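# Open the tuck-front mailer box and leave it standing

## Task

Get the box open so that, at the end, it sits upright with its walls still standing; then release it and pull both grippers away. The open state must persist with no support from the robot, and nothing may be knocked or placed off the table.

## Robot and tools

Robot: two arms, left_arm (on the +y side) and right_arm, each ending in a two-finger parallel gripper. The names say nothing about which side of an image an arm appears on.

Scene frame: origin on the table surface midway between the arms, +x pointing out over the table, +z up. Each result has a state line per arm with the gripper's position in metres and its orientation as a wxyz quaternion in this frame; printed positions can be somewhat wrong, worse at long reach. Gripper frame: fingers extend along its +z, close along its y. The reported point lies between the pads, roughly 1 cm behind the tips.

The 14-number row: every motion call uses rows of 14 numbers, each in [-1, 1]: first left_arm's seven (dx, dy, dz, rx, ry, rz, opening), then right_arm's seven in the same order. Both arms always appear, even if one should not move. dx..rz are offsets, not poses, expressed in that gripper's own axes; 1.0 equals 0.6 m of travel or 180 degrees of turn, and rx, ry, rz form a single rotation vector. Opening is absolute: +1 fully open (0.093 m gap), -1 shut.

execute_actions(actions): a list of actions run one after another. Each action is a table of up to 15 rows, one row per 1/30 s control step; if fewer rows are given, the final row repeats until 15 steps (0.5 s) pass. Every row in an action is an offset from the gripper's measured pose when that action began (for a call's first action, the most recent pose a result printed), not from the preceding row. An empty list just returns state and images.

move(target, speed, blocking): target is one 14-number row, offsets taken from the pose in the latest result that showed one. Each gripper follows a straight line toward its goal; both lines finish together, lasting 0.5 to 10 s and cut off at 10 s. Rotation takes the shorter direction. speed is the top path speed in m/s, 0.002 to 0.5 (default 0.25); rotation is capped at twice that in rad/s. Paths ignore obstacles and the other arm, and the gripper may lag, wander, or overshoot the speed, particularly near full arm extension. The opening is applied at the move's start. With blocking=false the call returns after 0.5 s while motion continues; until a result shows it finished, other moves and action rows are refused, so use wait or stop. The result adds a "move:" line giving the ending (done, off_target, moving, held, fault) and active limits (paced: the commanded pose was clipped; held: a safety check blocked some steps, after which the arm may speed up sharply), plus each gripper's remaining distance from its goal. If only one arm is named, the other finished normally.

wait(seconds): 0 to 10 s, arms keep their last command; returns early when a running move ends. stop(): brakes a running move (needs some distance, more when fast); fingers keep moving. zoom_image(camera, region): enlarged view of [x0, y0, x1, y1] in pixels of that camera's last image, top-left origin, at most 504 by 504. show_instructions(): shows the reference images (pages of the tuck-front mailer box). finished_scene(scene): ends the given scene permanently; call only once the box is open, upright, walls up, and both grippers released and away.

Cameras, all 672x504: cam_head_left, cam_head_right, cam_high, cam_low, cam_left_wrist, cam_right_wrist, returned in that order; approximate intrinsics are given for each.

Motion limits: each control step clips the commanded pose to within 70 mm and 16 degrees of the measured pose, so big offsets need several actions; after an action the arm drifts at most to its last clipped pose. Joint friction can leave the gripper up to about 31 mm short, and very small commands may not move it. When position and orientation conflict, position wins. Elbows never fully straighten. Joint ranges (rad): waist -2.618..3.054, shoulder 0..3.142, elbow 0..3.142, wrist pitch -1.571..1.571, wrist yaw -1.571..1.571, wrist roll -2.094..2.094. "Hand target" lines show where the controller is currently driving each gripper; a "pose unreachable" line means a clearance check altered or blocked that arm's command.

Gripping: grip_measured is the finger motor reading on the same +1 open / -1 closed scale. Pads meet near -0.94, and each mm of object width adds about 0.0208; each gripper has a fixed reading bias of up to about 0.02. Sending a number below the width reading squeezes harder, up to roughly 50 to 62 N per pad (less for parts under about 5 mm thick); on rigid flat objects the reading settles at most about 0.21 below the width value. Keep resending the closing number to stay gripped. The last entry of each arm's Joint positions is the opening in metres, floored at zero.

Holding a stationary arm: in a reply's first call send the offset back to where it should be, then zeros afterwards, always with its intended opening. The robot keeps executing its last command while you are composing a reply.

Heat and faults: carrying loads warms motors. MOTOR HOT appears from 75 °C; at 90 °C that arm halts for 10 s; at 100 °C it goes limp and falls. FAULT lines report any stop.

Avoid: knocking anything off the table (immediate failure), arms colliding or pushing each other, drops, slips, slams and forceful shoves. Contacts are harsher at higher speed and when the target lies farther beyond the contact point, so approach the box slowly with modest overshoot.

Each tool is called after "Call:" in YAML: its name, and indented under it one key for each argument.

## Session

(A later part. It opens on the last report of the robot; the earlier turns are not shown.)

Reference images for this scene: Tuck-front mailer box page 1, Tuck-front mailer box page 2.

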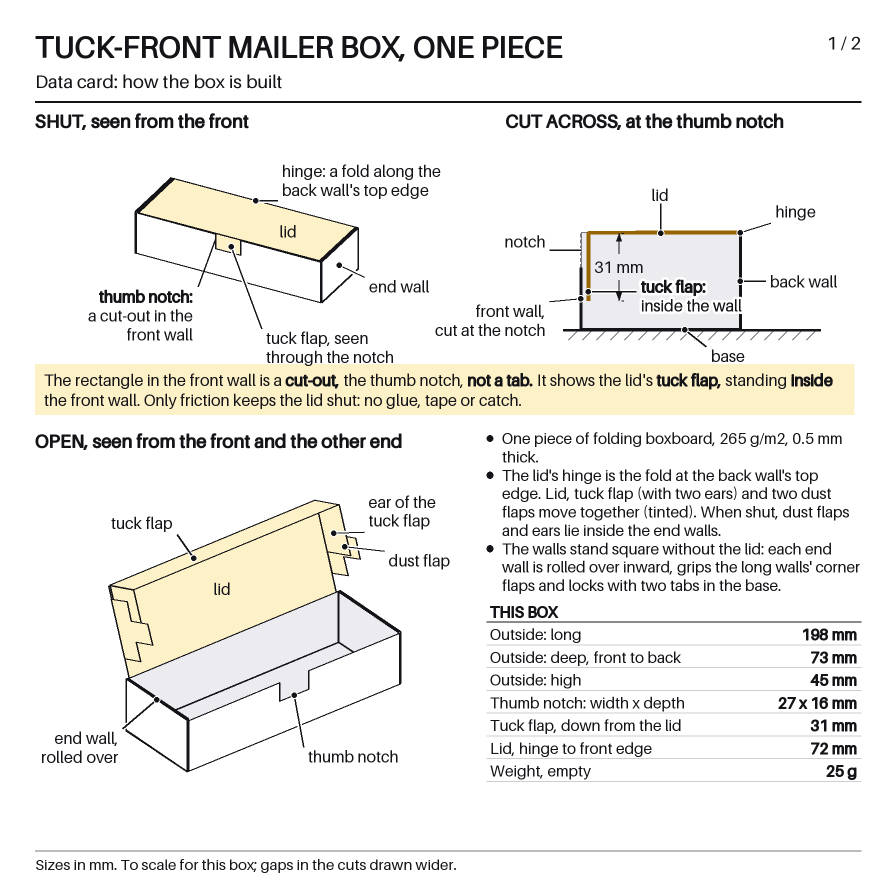

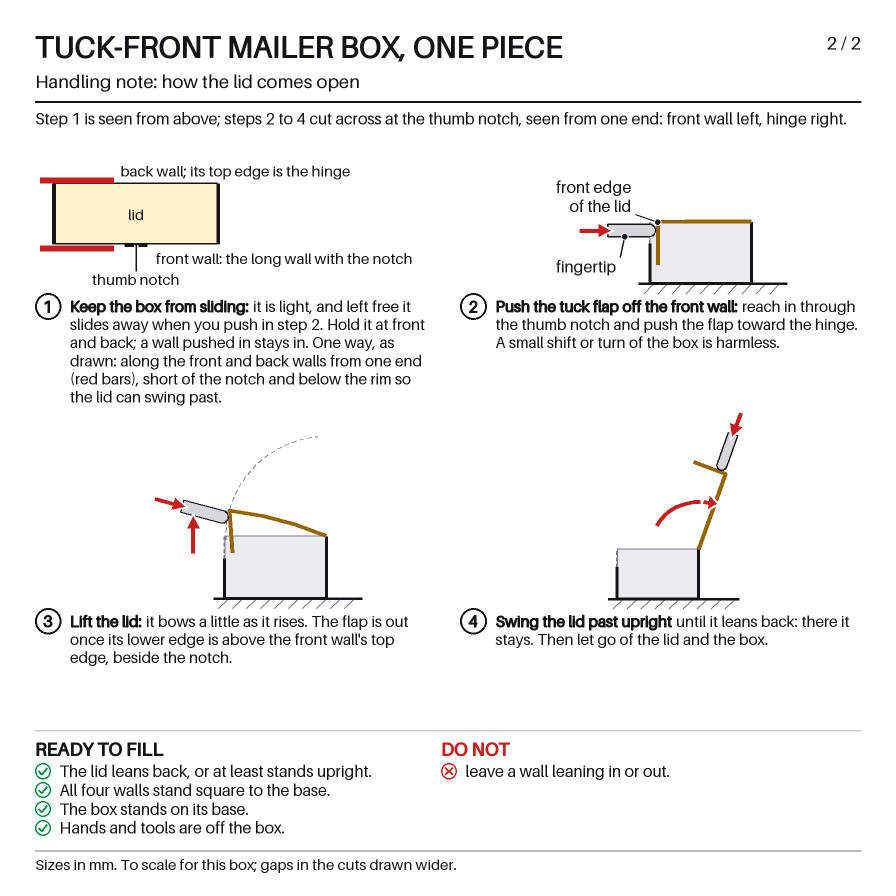

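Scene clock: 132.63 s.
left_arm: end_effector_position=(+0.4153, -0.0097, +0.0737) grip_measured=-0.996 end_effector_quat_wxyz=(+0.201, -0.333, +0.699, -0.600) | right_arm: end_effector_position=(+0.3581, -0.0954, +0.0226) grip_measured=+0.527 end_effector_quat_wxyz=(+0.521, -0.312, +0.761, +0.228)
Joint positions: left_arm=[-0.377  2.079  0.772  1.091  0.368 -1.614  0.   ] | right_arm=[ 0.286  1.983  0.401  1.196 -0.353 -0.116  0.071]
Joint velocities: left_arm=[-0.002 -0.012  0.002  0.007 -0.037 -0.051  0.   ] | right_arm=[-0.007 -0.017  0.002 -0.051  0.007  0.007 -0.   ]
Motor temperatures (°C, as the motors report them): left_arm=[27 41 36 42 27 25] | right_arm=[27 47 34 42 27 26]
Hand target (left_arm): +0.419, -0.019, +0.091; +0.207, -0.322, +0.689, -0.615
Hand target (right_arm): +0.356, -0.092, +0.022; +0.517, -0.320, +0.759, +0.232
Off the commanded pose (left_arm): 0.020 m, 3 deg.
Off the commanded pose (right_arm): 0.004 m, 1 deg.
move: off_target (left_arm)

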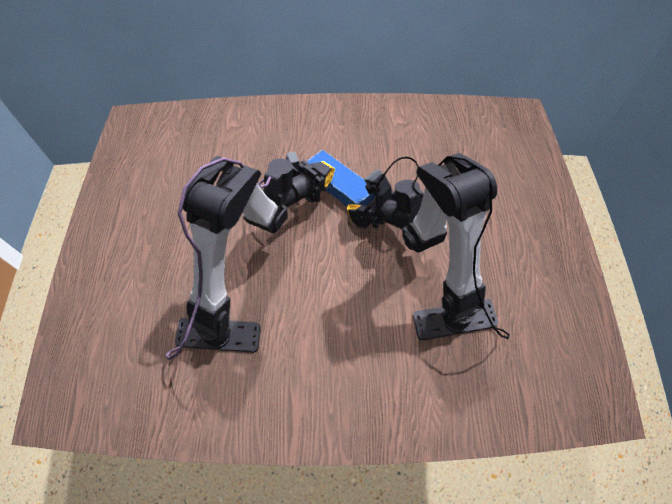

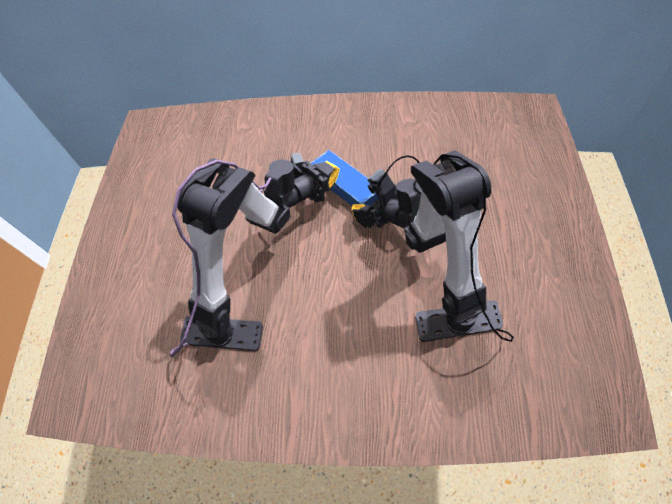

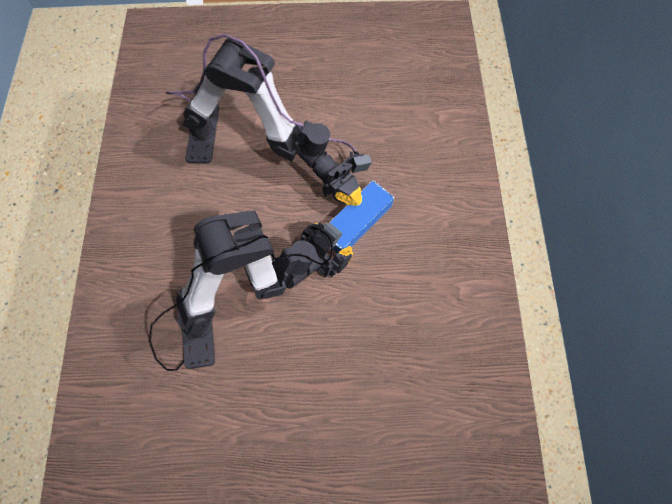

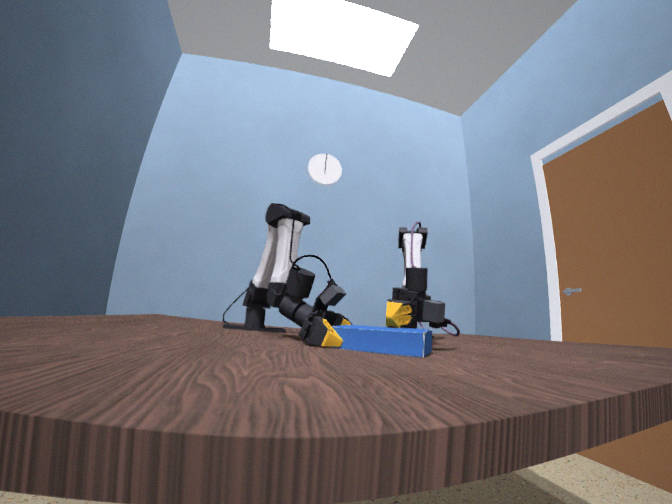

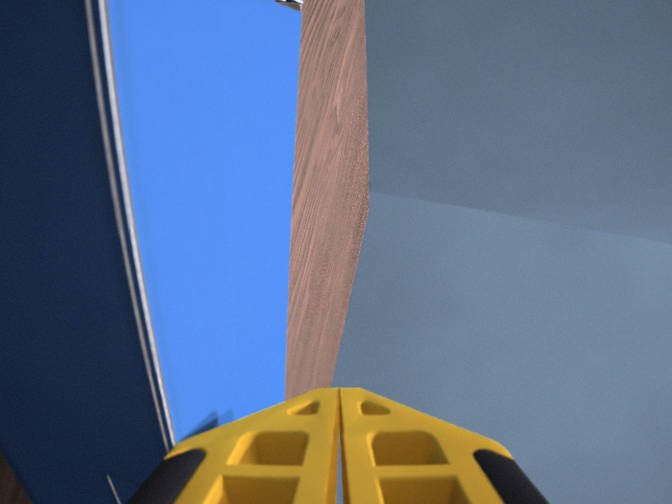

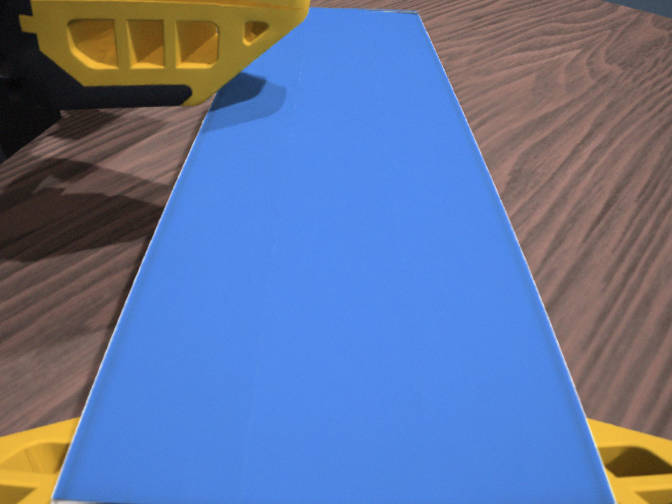

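Call:
move:
  target: [0.01,-0.01,-0.085,0,0,0,-1, 0,0,0,0,0,0,0.52]
  speed: 0.05

Call:
move:
  target: [0,0.07,0.0,-0.045,0,0,-1, 0,0,0,0,0,0,0.52]
  speed: 0.03

Scene clock: 135.70 s.
left_arm: end_effector_position=(+0.3822, +0.0160, +0.0869) grip_measured=-0.996 end_effector_quat_wxyz=(+0.197, -0.335, +0.700, -0.599) | right_arm: end_effector_position=(+0.3581, -0.0953, +0.0226) grip_measured=+0.527 end_effector_quat_wxyz=(+0.521, -0.312, +0.761, +0.228)
Joint positions: left_arm=[-0.343  1.928  0.603  1.101  0.404 -1.611  0.   ] | right_arm=[ 0.286  1.983  0.401  1.196 -0.354 -0.116  0.071]
Joint velocities: left_arm=[ 0.007 -0.002  0.007  0.037 -0.007  0.022  0.   ] | right_arm=[-0.002  0.002 -0.012  0.037 -0.007  0.007 -0.   ]
Motor temperatures (°C, as the motors report them): left_arm=[27 41 36 42 27 25] | right_arm=[27 47 34 42 27 26]
Hand target (left_arm): +0.378, +0.022, +0.090; +0.200, -0.333, +0.699, -0.600
Hand target (right_arm): +0.358, -0.095, +0.023; +0.521, -0.312, +0.761, +0.228
Off the commanded pose (left_arm): 0.008 m, 1 deg.
Off the commanded pose (right_arm): 0.000 m, 0 deg.
move: done

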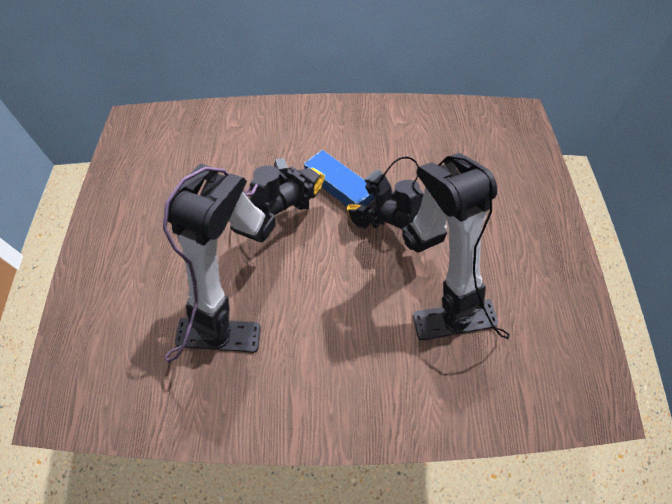

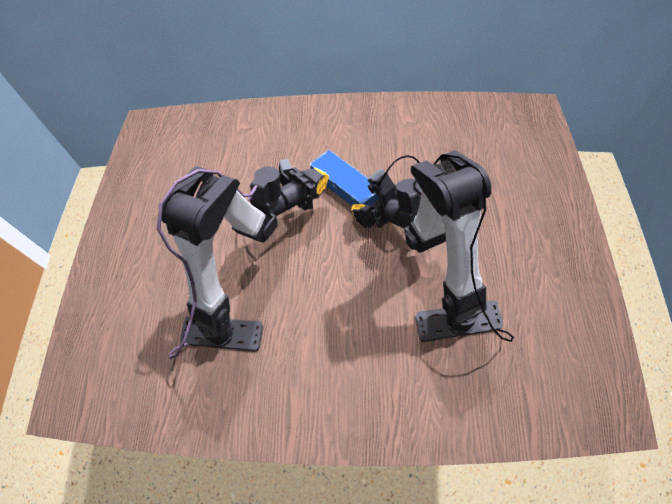

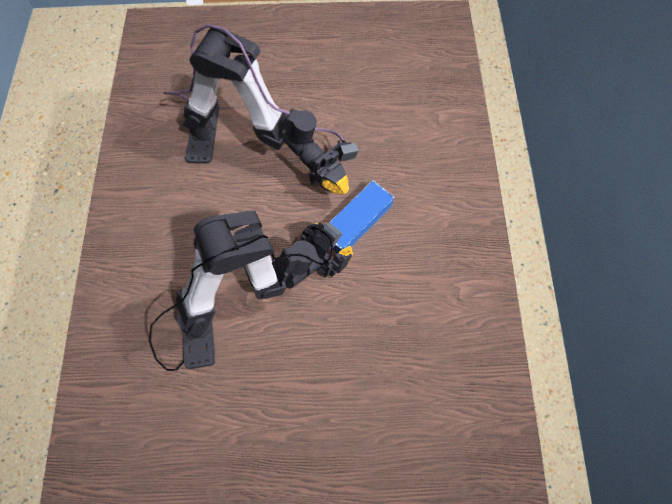

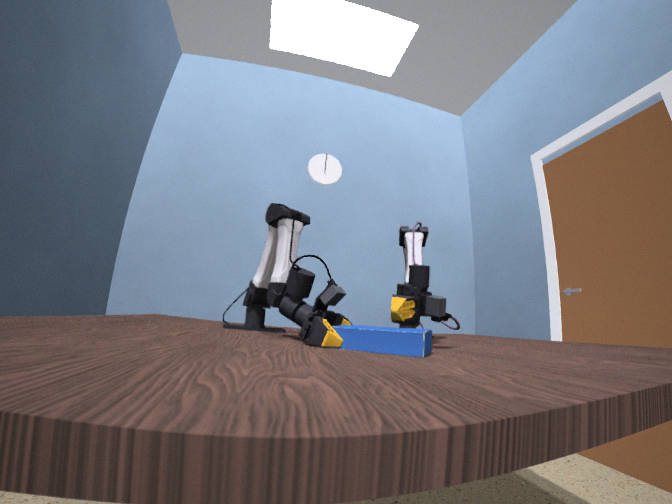

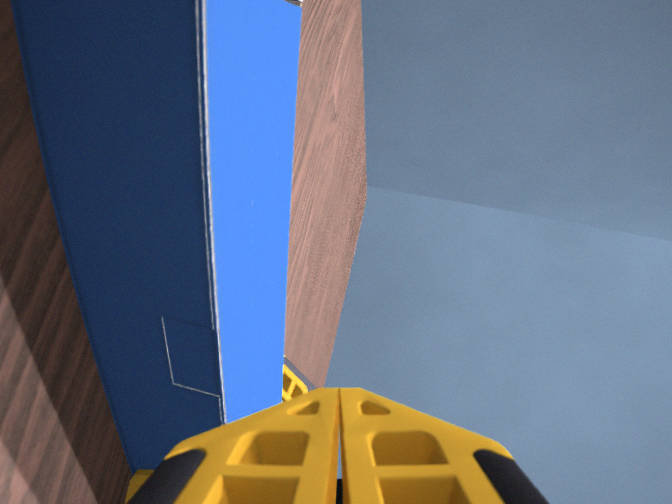

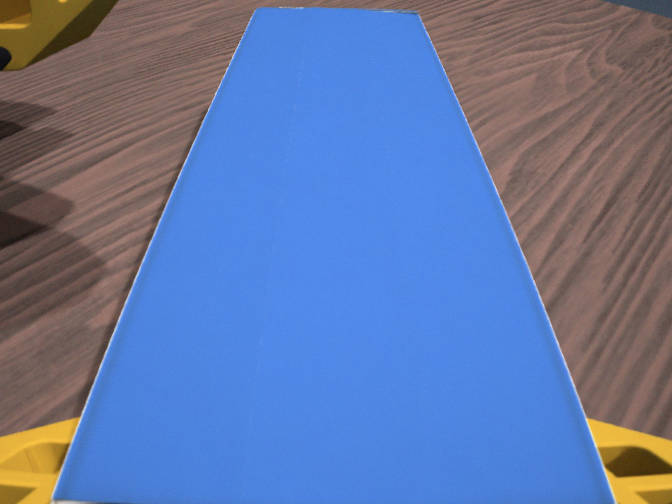

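Scene clock: 138.30 s.
left_arm: end_effector_position=(+0.3758, +0.0186, +0.0627) grip_measured=-0.996 end_effector_quat_wxyz=(+0.183, -0.342, +0.731, -0.562) | right_arm: end_effector_position=(+0.3581, -0.0953, +0.0226) grip_measured=+0.527 end_effector_quat_wxyz=(+0.521, -0.312, +0.761, +0.228)
Joint positions: left_arm=[-0.343  1.928  0.603  0.991  0.404 -1.559  0.   ] | right_arm=[ 0.286  1.983  0.401  1.196 -0.354 -0.116  0.071]
Joint velocities: left_arm=[-0.022  0.017  0.007 -0.037 -0.022  0.022  0.   ] | right_arm=[ 0.002 -0.007 -0.017 -0.037  0.051  0.037 -0.   ]
Motor temperatures (°C, as the motors report them): left_arm=[27 41 36 42 27 25] | right_arm=[27 47 34 42 27 26]
Hand target (left_arm): +0.372, +0.019, +0.046; +0.173, -0.348, +0.741, -0.548
Hand target (right_arm): +0.358, -0.095, +0.023; +0.521, -0.312, +0.761, +0.228
Off the commanded pose (left_arm): 0.017 m, 2 deg.
Off the commanded pose (right_arm): 0.000 m, 0 deg.
move: off_target (left_arm)

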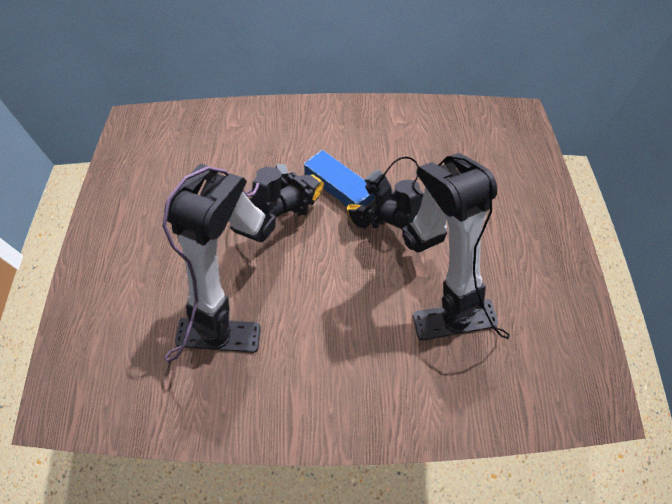

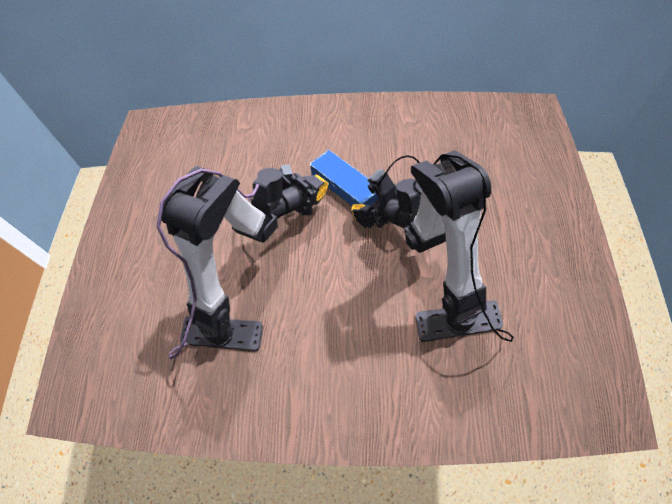

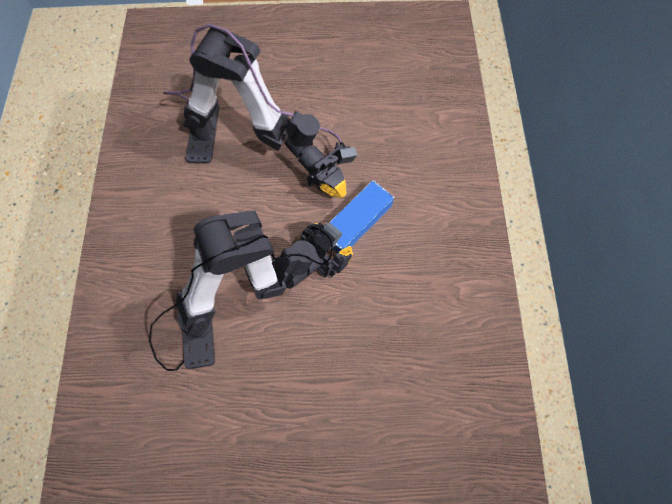

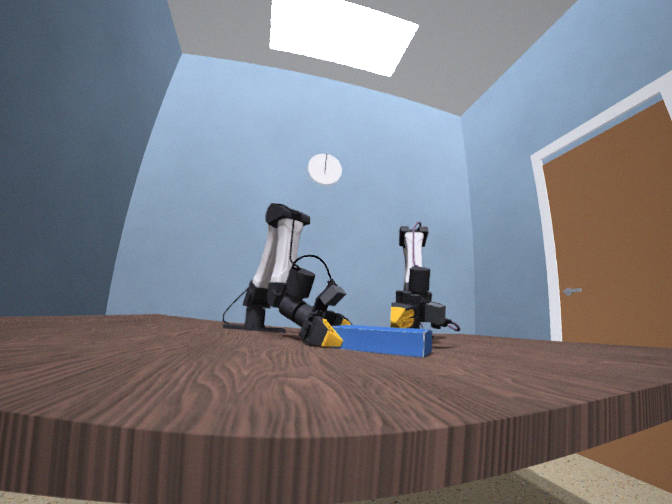

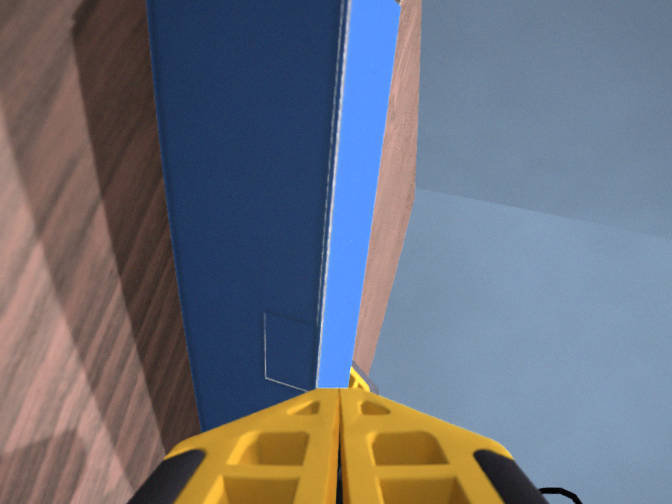

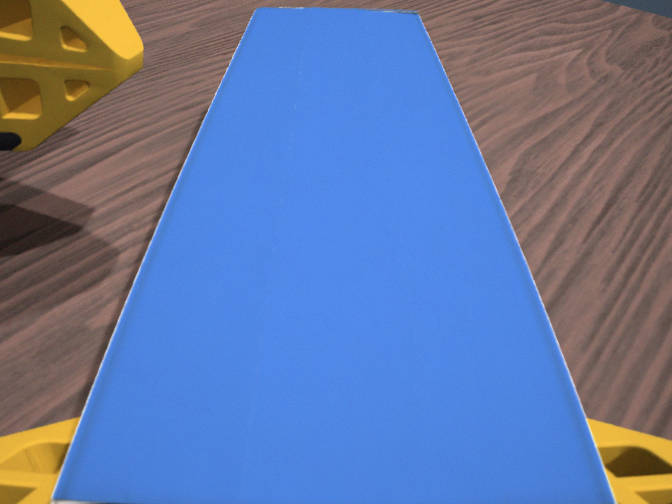

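Call:
move:
  target: [0,0.06,0.0,0,0,-0.02,-1, 0,0,0,0,0,0,0.52]
  speed: 0.03

Scene clock: 141.27 s.
left_arm: end_effector_position=(+0.3730, +0.0198, +0.0423) grip_measured=-0.996 end_effector_quat_wxyz=(+0.176, -0.354, +0.716, -0.575) | right_arm: end_effector_position=(+0.3581, -0.0953, +0.0226) grip_measured=+0.527 end_effector_quat_wxyz=(+0.521, -0.312, +0.761, +0.228)
Joint positions: left_arm=[-0.343  2.043  0.576  1.161  0.404 -1.609  0.   ] | right_arm=[ 0.286  1.983  0.401  1.196 -0.354 -0.116  0.071]
Joint velocities: left_arm=[ 0.002  0.002 -0.002  0.022 -0.037 -0.037  0.   ] | right_arm=[ 0.012  0.002 -0.017 -0.037 -0.037  0.037  0.   ]
Motor temperatures (°C, as the motors report them): left_arm=[27 41 36 42 27 25] | right_arm=[27 47 34 42 27 26]
Hand target (left_arm): +0.366, +0.024, +0.030; +0.165, -0.365, +0.720, -0.567
Hand target (right_arm): +0.358, -0.095, +0.023; +0.521, -0.312, +0.761, +0.228
Off the commanded pose (left_arm): 0.016 m, 2 deg.
Off the commanded pose (right_arm): 0.000 m, 0 deg.
move: off_target (left_arm)

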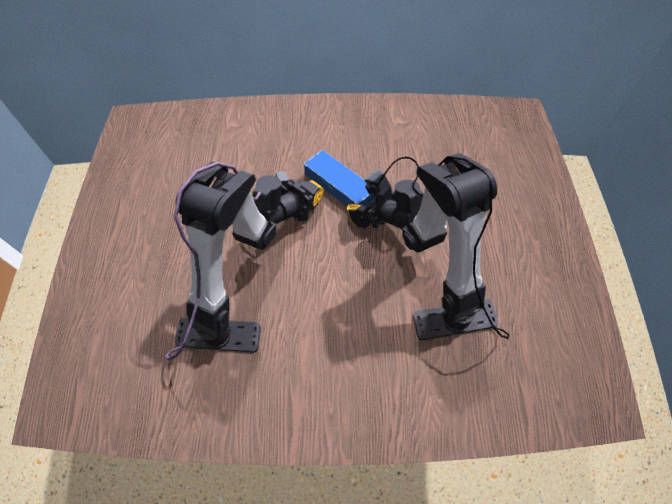

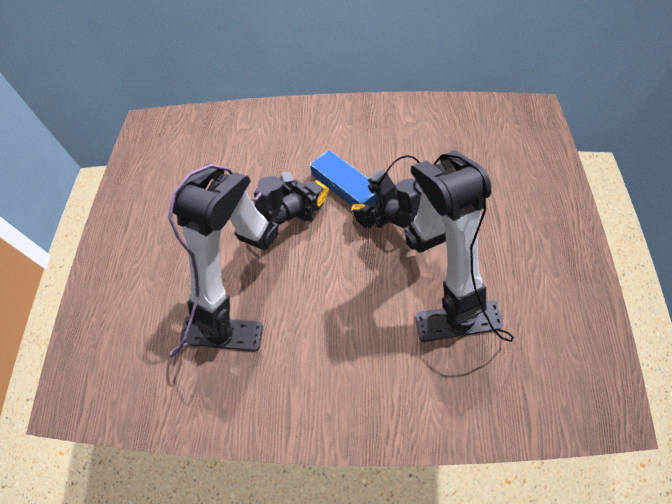

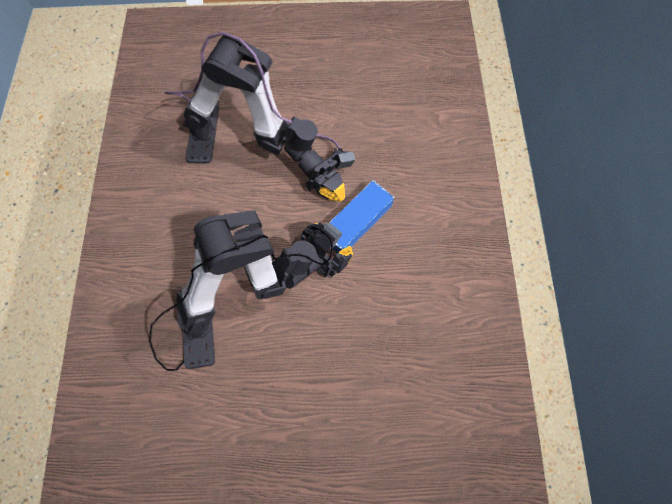

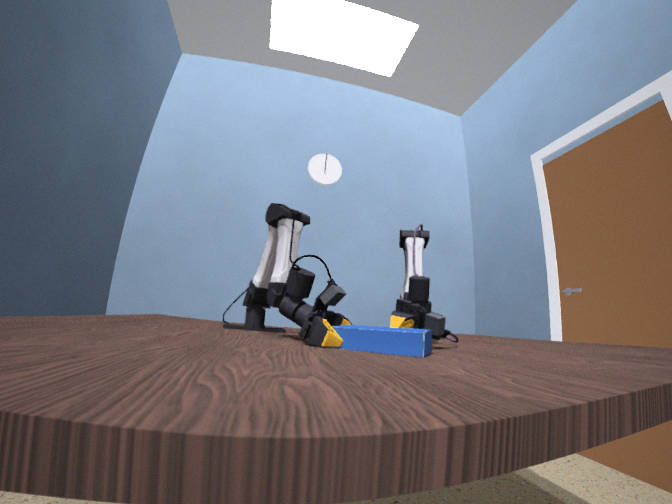

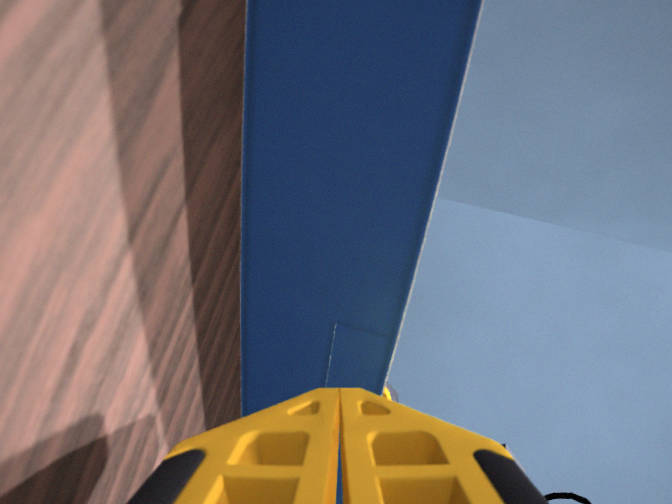

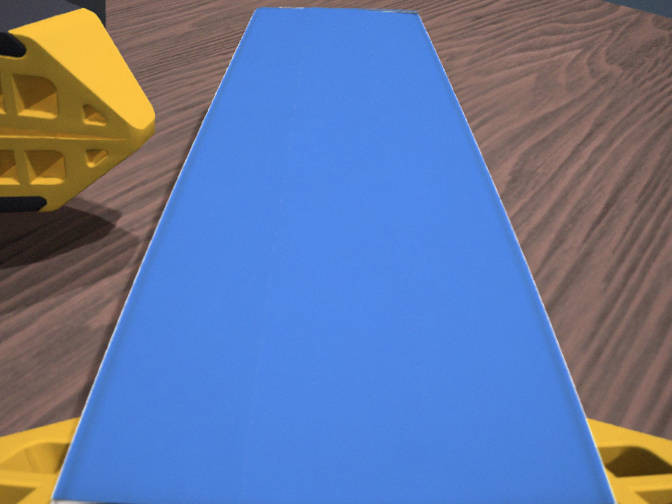

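Wrong roll direction; fix it during the advance.

Call:
move:
  target: [0,-0.008,0.062,0,0,0.05,-1, 0,0,0,0,0,0,0.52]
  speed: 0.02

Call:
move:
  target: [0,-0.09,0.025,0.04,0,0,-1, 0,0.02,0,-0.025,0,0,0.52]
  speed: 0.012

Scene clock: 147.40 s.
left_arm: end_effector_position=(+0.3957, +0.0012, +0.0418) grip_measured=-0.996 end_effector_quat_wxyz=(+0.222, -0.302, +0.737, -0.562) | right_arm: end_effector_position=(+0.3617, -0.0992, +0.0221) grip_measured=+0.527 end_effector_quat_wxyz=(+0.525, -0.304, +0.765, +0.216)
Joint positions: left_arm=[-0.373  2.104  0.692  1.12   0.367 -1.475  0.   ] | right_arm=[ 0.286  1.983  0.401  1.197 -0.322 -0.116  0.071]
Joint velocities: left_arm=[-0.007  0.002  0.002  0.022  0.022  0.051  0.   ] | right_arm=[-0.007 -0.012 -0.012  0.051  0.022 -0.022  0.   ]
Motor temperatures (°C, as the motors report them): left_arm=[27 40 36 42 27 25] | right_arm=[27 47 34 42 27 26]
Hand target (left_arm): +0.399, -0.007, +0.037; +0.221, -0.296, +0.742, -0.560
Hand target (right_arm): +0.358, -0.095, +0.023; +0.521, -0.312, +0.761, +0.228
Off the commanded pose (left_arm): 0.010 m, 1 deg.
Off the commanded pose (right_arm): 0.005 m, 2 deg.
move: done

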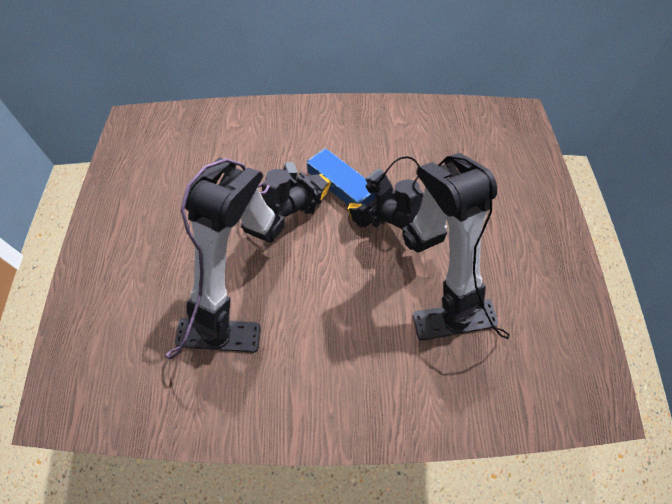

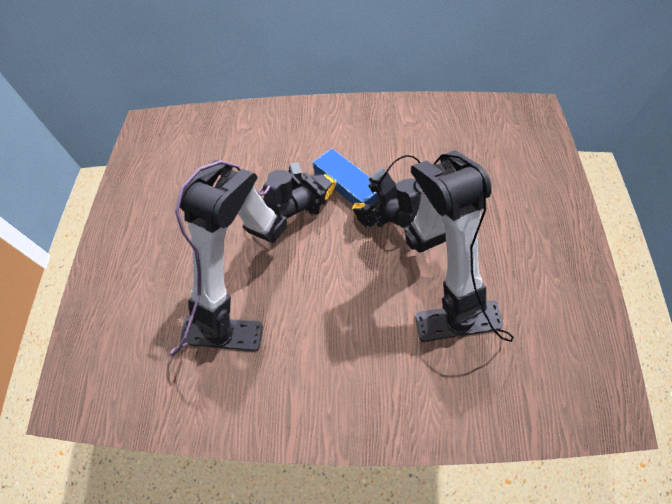

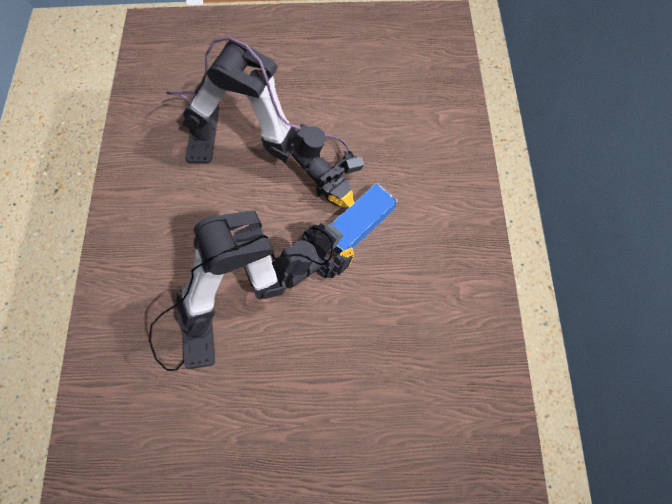

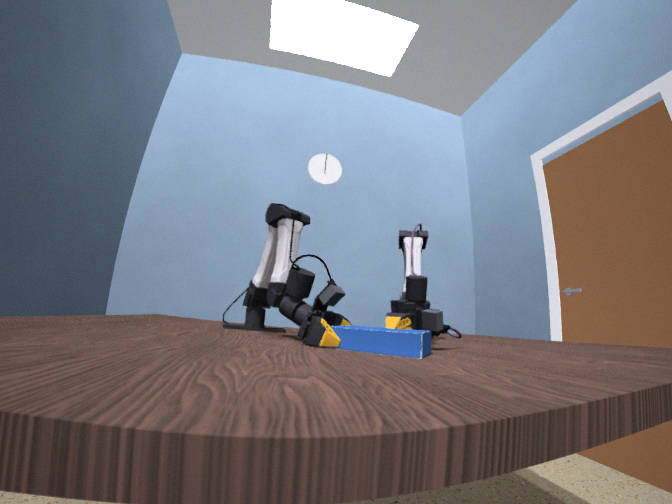

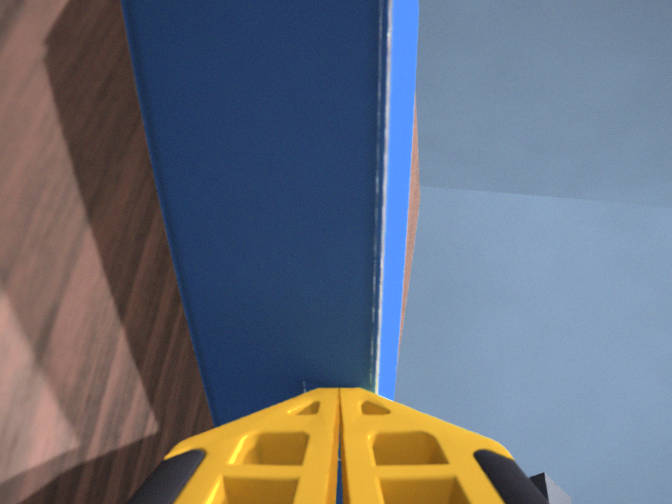

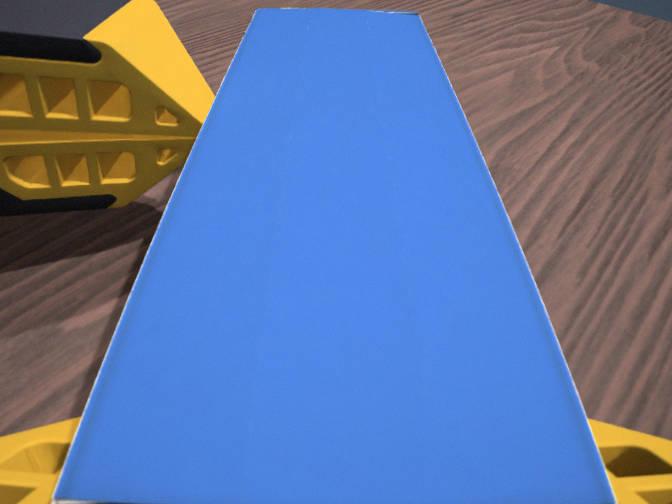

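Scene clock: 152.87 s.
left_arm: end_effector_position=(+0.4020, -0.0059, +0.0481) grip_measured=-0.996 end_effector_quat_wxyz=(+0.212, -0.315, +0.728, -0.571) | right_arm: end_effector_position=(+0.3656, -0.1041, +0.0244) grip_measured=+0.527 end_effector_quat_wxyz=(+0.529, -0.295, +0.765, +0.216)
Joint positions: left_arm=[-0.384  2.104  0.726  1.098  0.358 -1.523  0.   ] | right_arm=[ 0.27   1.983  0.401  1.207 -0.327 -0.107  0.071]
Joint velocities: left_arm=[-0.007  0.017  0.007 -0.007  0.007  0.066  0.   ] | right_arm=[ 0.002  0.012 -0.022 -0.051  0.007  0.007  0.001]
Motor temperatures (°C, as the motors report them): left_arm=[27 41 36 42 27 25] | right_arm=[27 47 34 42 27 26]
Hand target (left_arm): +0.413, -0.019, +0.090; +0.239, -0.287, +0.700, -0.608
Hand target (right_arm): +0.353, -0.091, +0.022; +0.513, -0.324, +0.756, +0.245
Off the commanded pose (left_arm): 0.046 m, 7 deg.
Off the commanded pose (right_arm): 0.018 m, 5 deg.
move: off_target (left_arm, right_arm)

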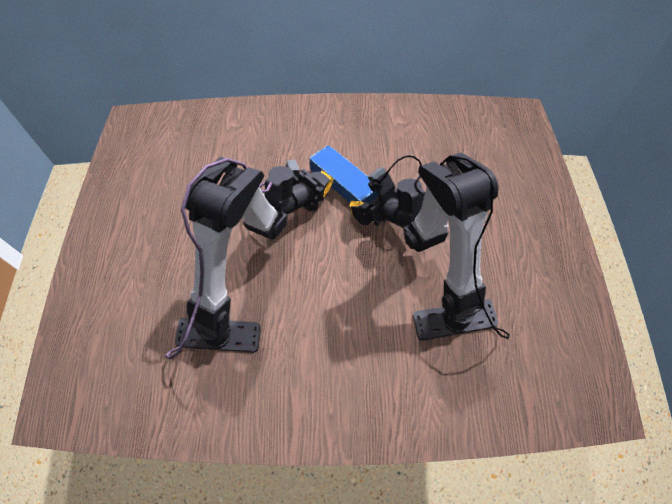

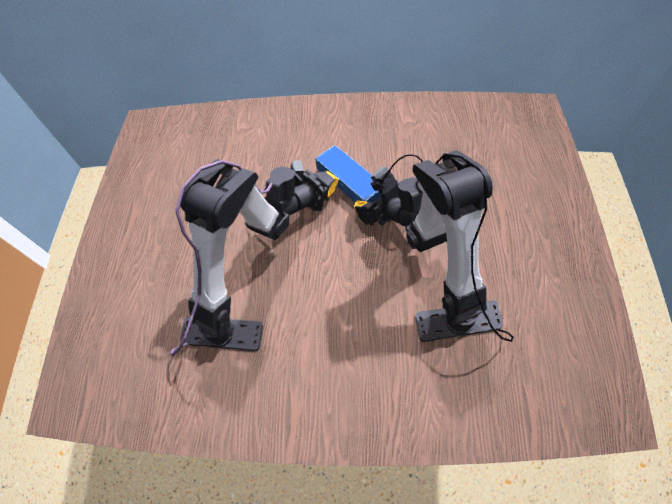

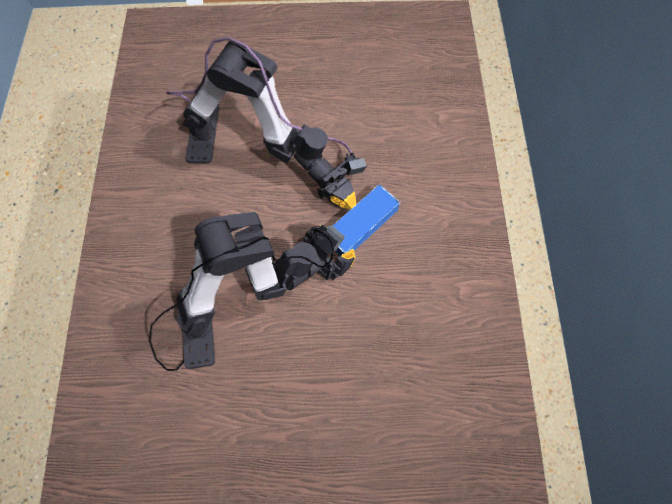

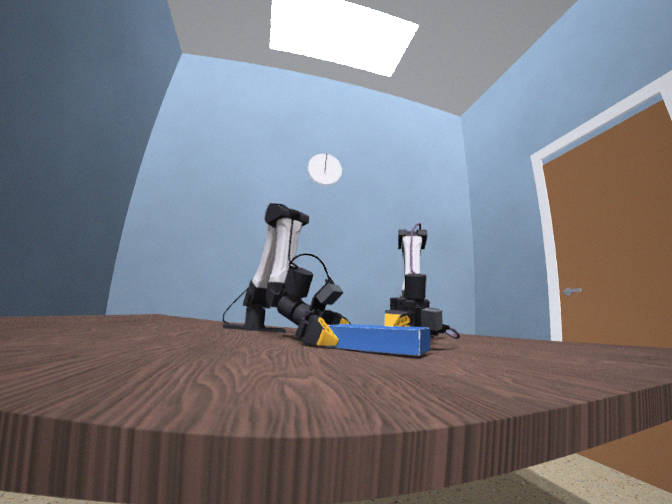

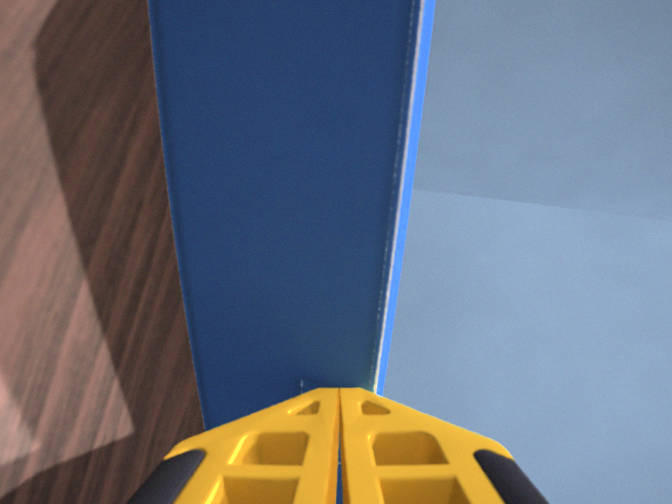

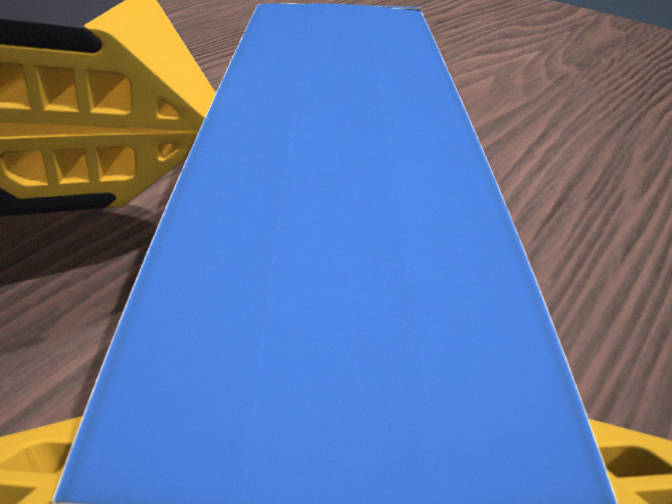

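Call:
move:
  target: [0.025,-0.08,0.012,0.04,0,0,-1, 0.02,0.02,0.008,-0.025,0.02,0,0.52]
  speed: 0.012

Scene clock: 159.57 s.
left_arm: end_effector_position=(+0.4007, -0.0193, +0.0701) grip_measured=-0.996 end_effector_quat_wxyz=(+0.224, -0.316, +0.705, -0.595) | right_arm: end_effector_position=(+0.3600, -0.1011, +0.0213) grip_measured=+0.527 end_effector_quat_wxyz=(+0.520, -0.315, +0.761, +0.227)
Joint positions: left_arm=[-0.428  2.081  0.726  1.152  0.304 -1.57   0.   ] | right_arm=[ 0.262  1.983  0.401  1.187 -0.377 -0.133  0.07 ]
Joint velocities: left_arm=[-0.002  0.012 -0.002 -0.11   0.007 -0.051  0.   ] | right_arm=[ 0.007  0.002  0.007 -0.037 -0.022 -0.037  0.001]
Motor temperatures (°C, as the motors report them): left_arm=[27 42 36 43 27 25] | right_arm=[27 47 34 41 27 26]
Hand target (left_arm): +0.405, -0.028, +0.093; +0.231, -0.301, +0.691, -0.616
Hand target (right_arm): +0.357, -0.096, +0.012; +0.494, -0.322, +0.772, +0.236
Off the commanded pose (left_arm): 0.026 m, 3 deg.
Off the commanded pose (right_arm): 0.012 m, 4 deg.
move: off_target (left_arm, right_arm)

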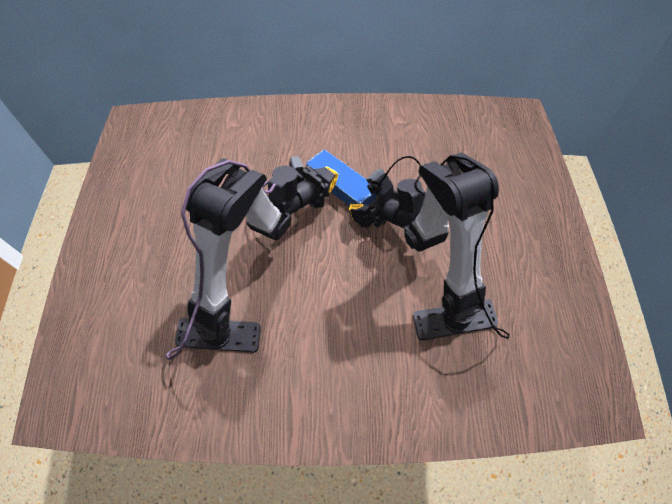

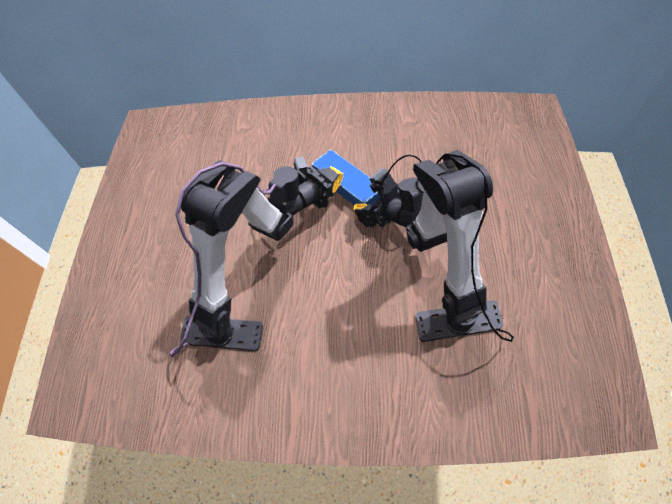

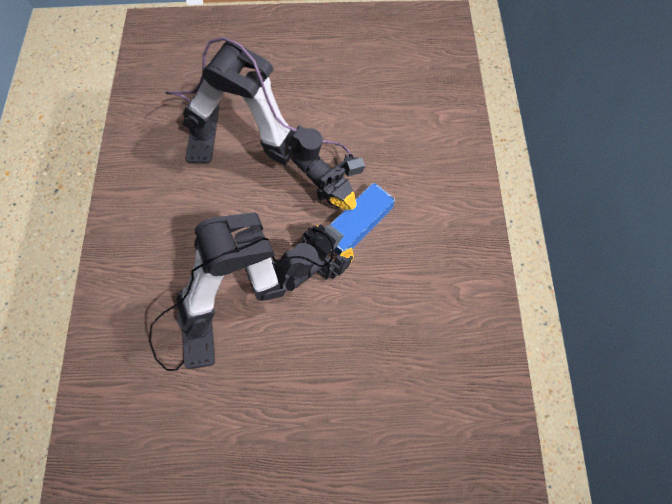

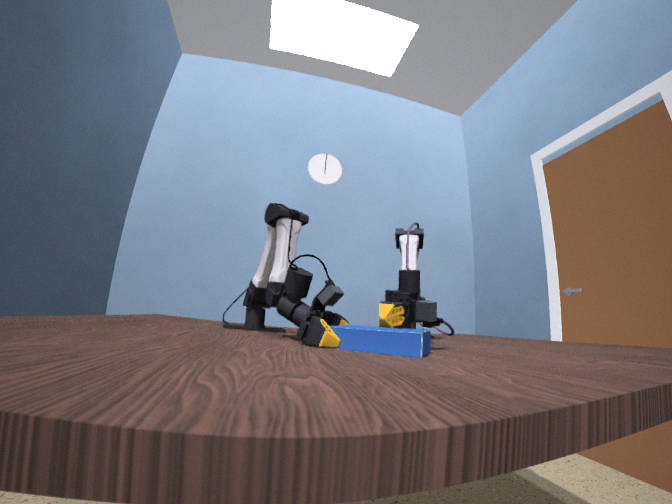

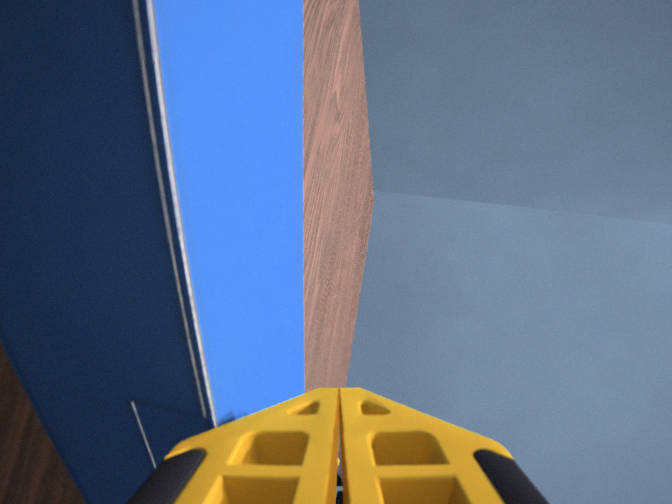

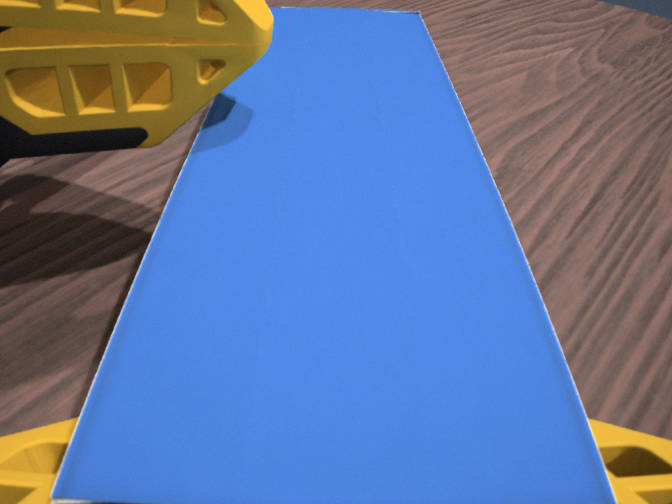

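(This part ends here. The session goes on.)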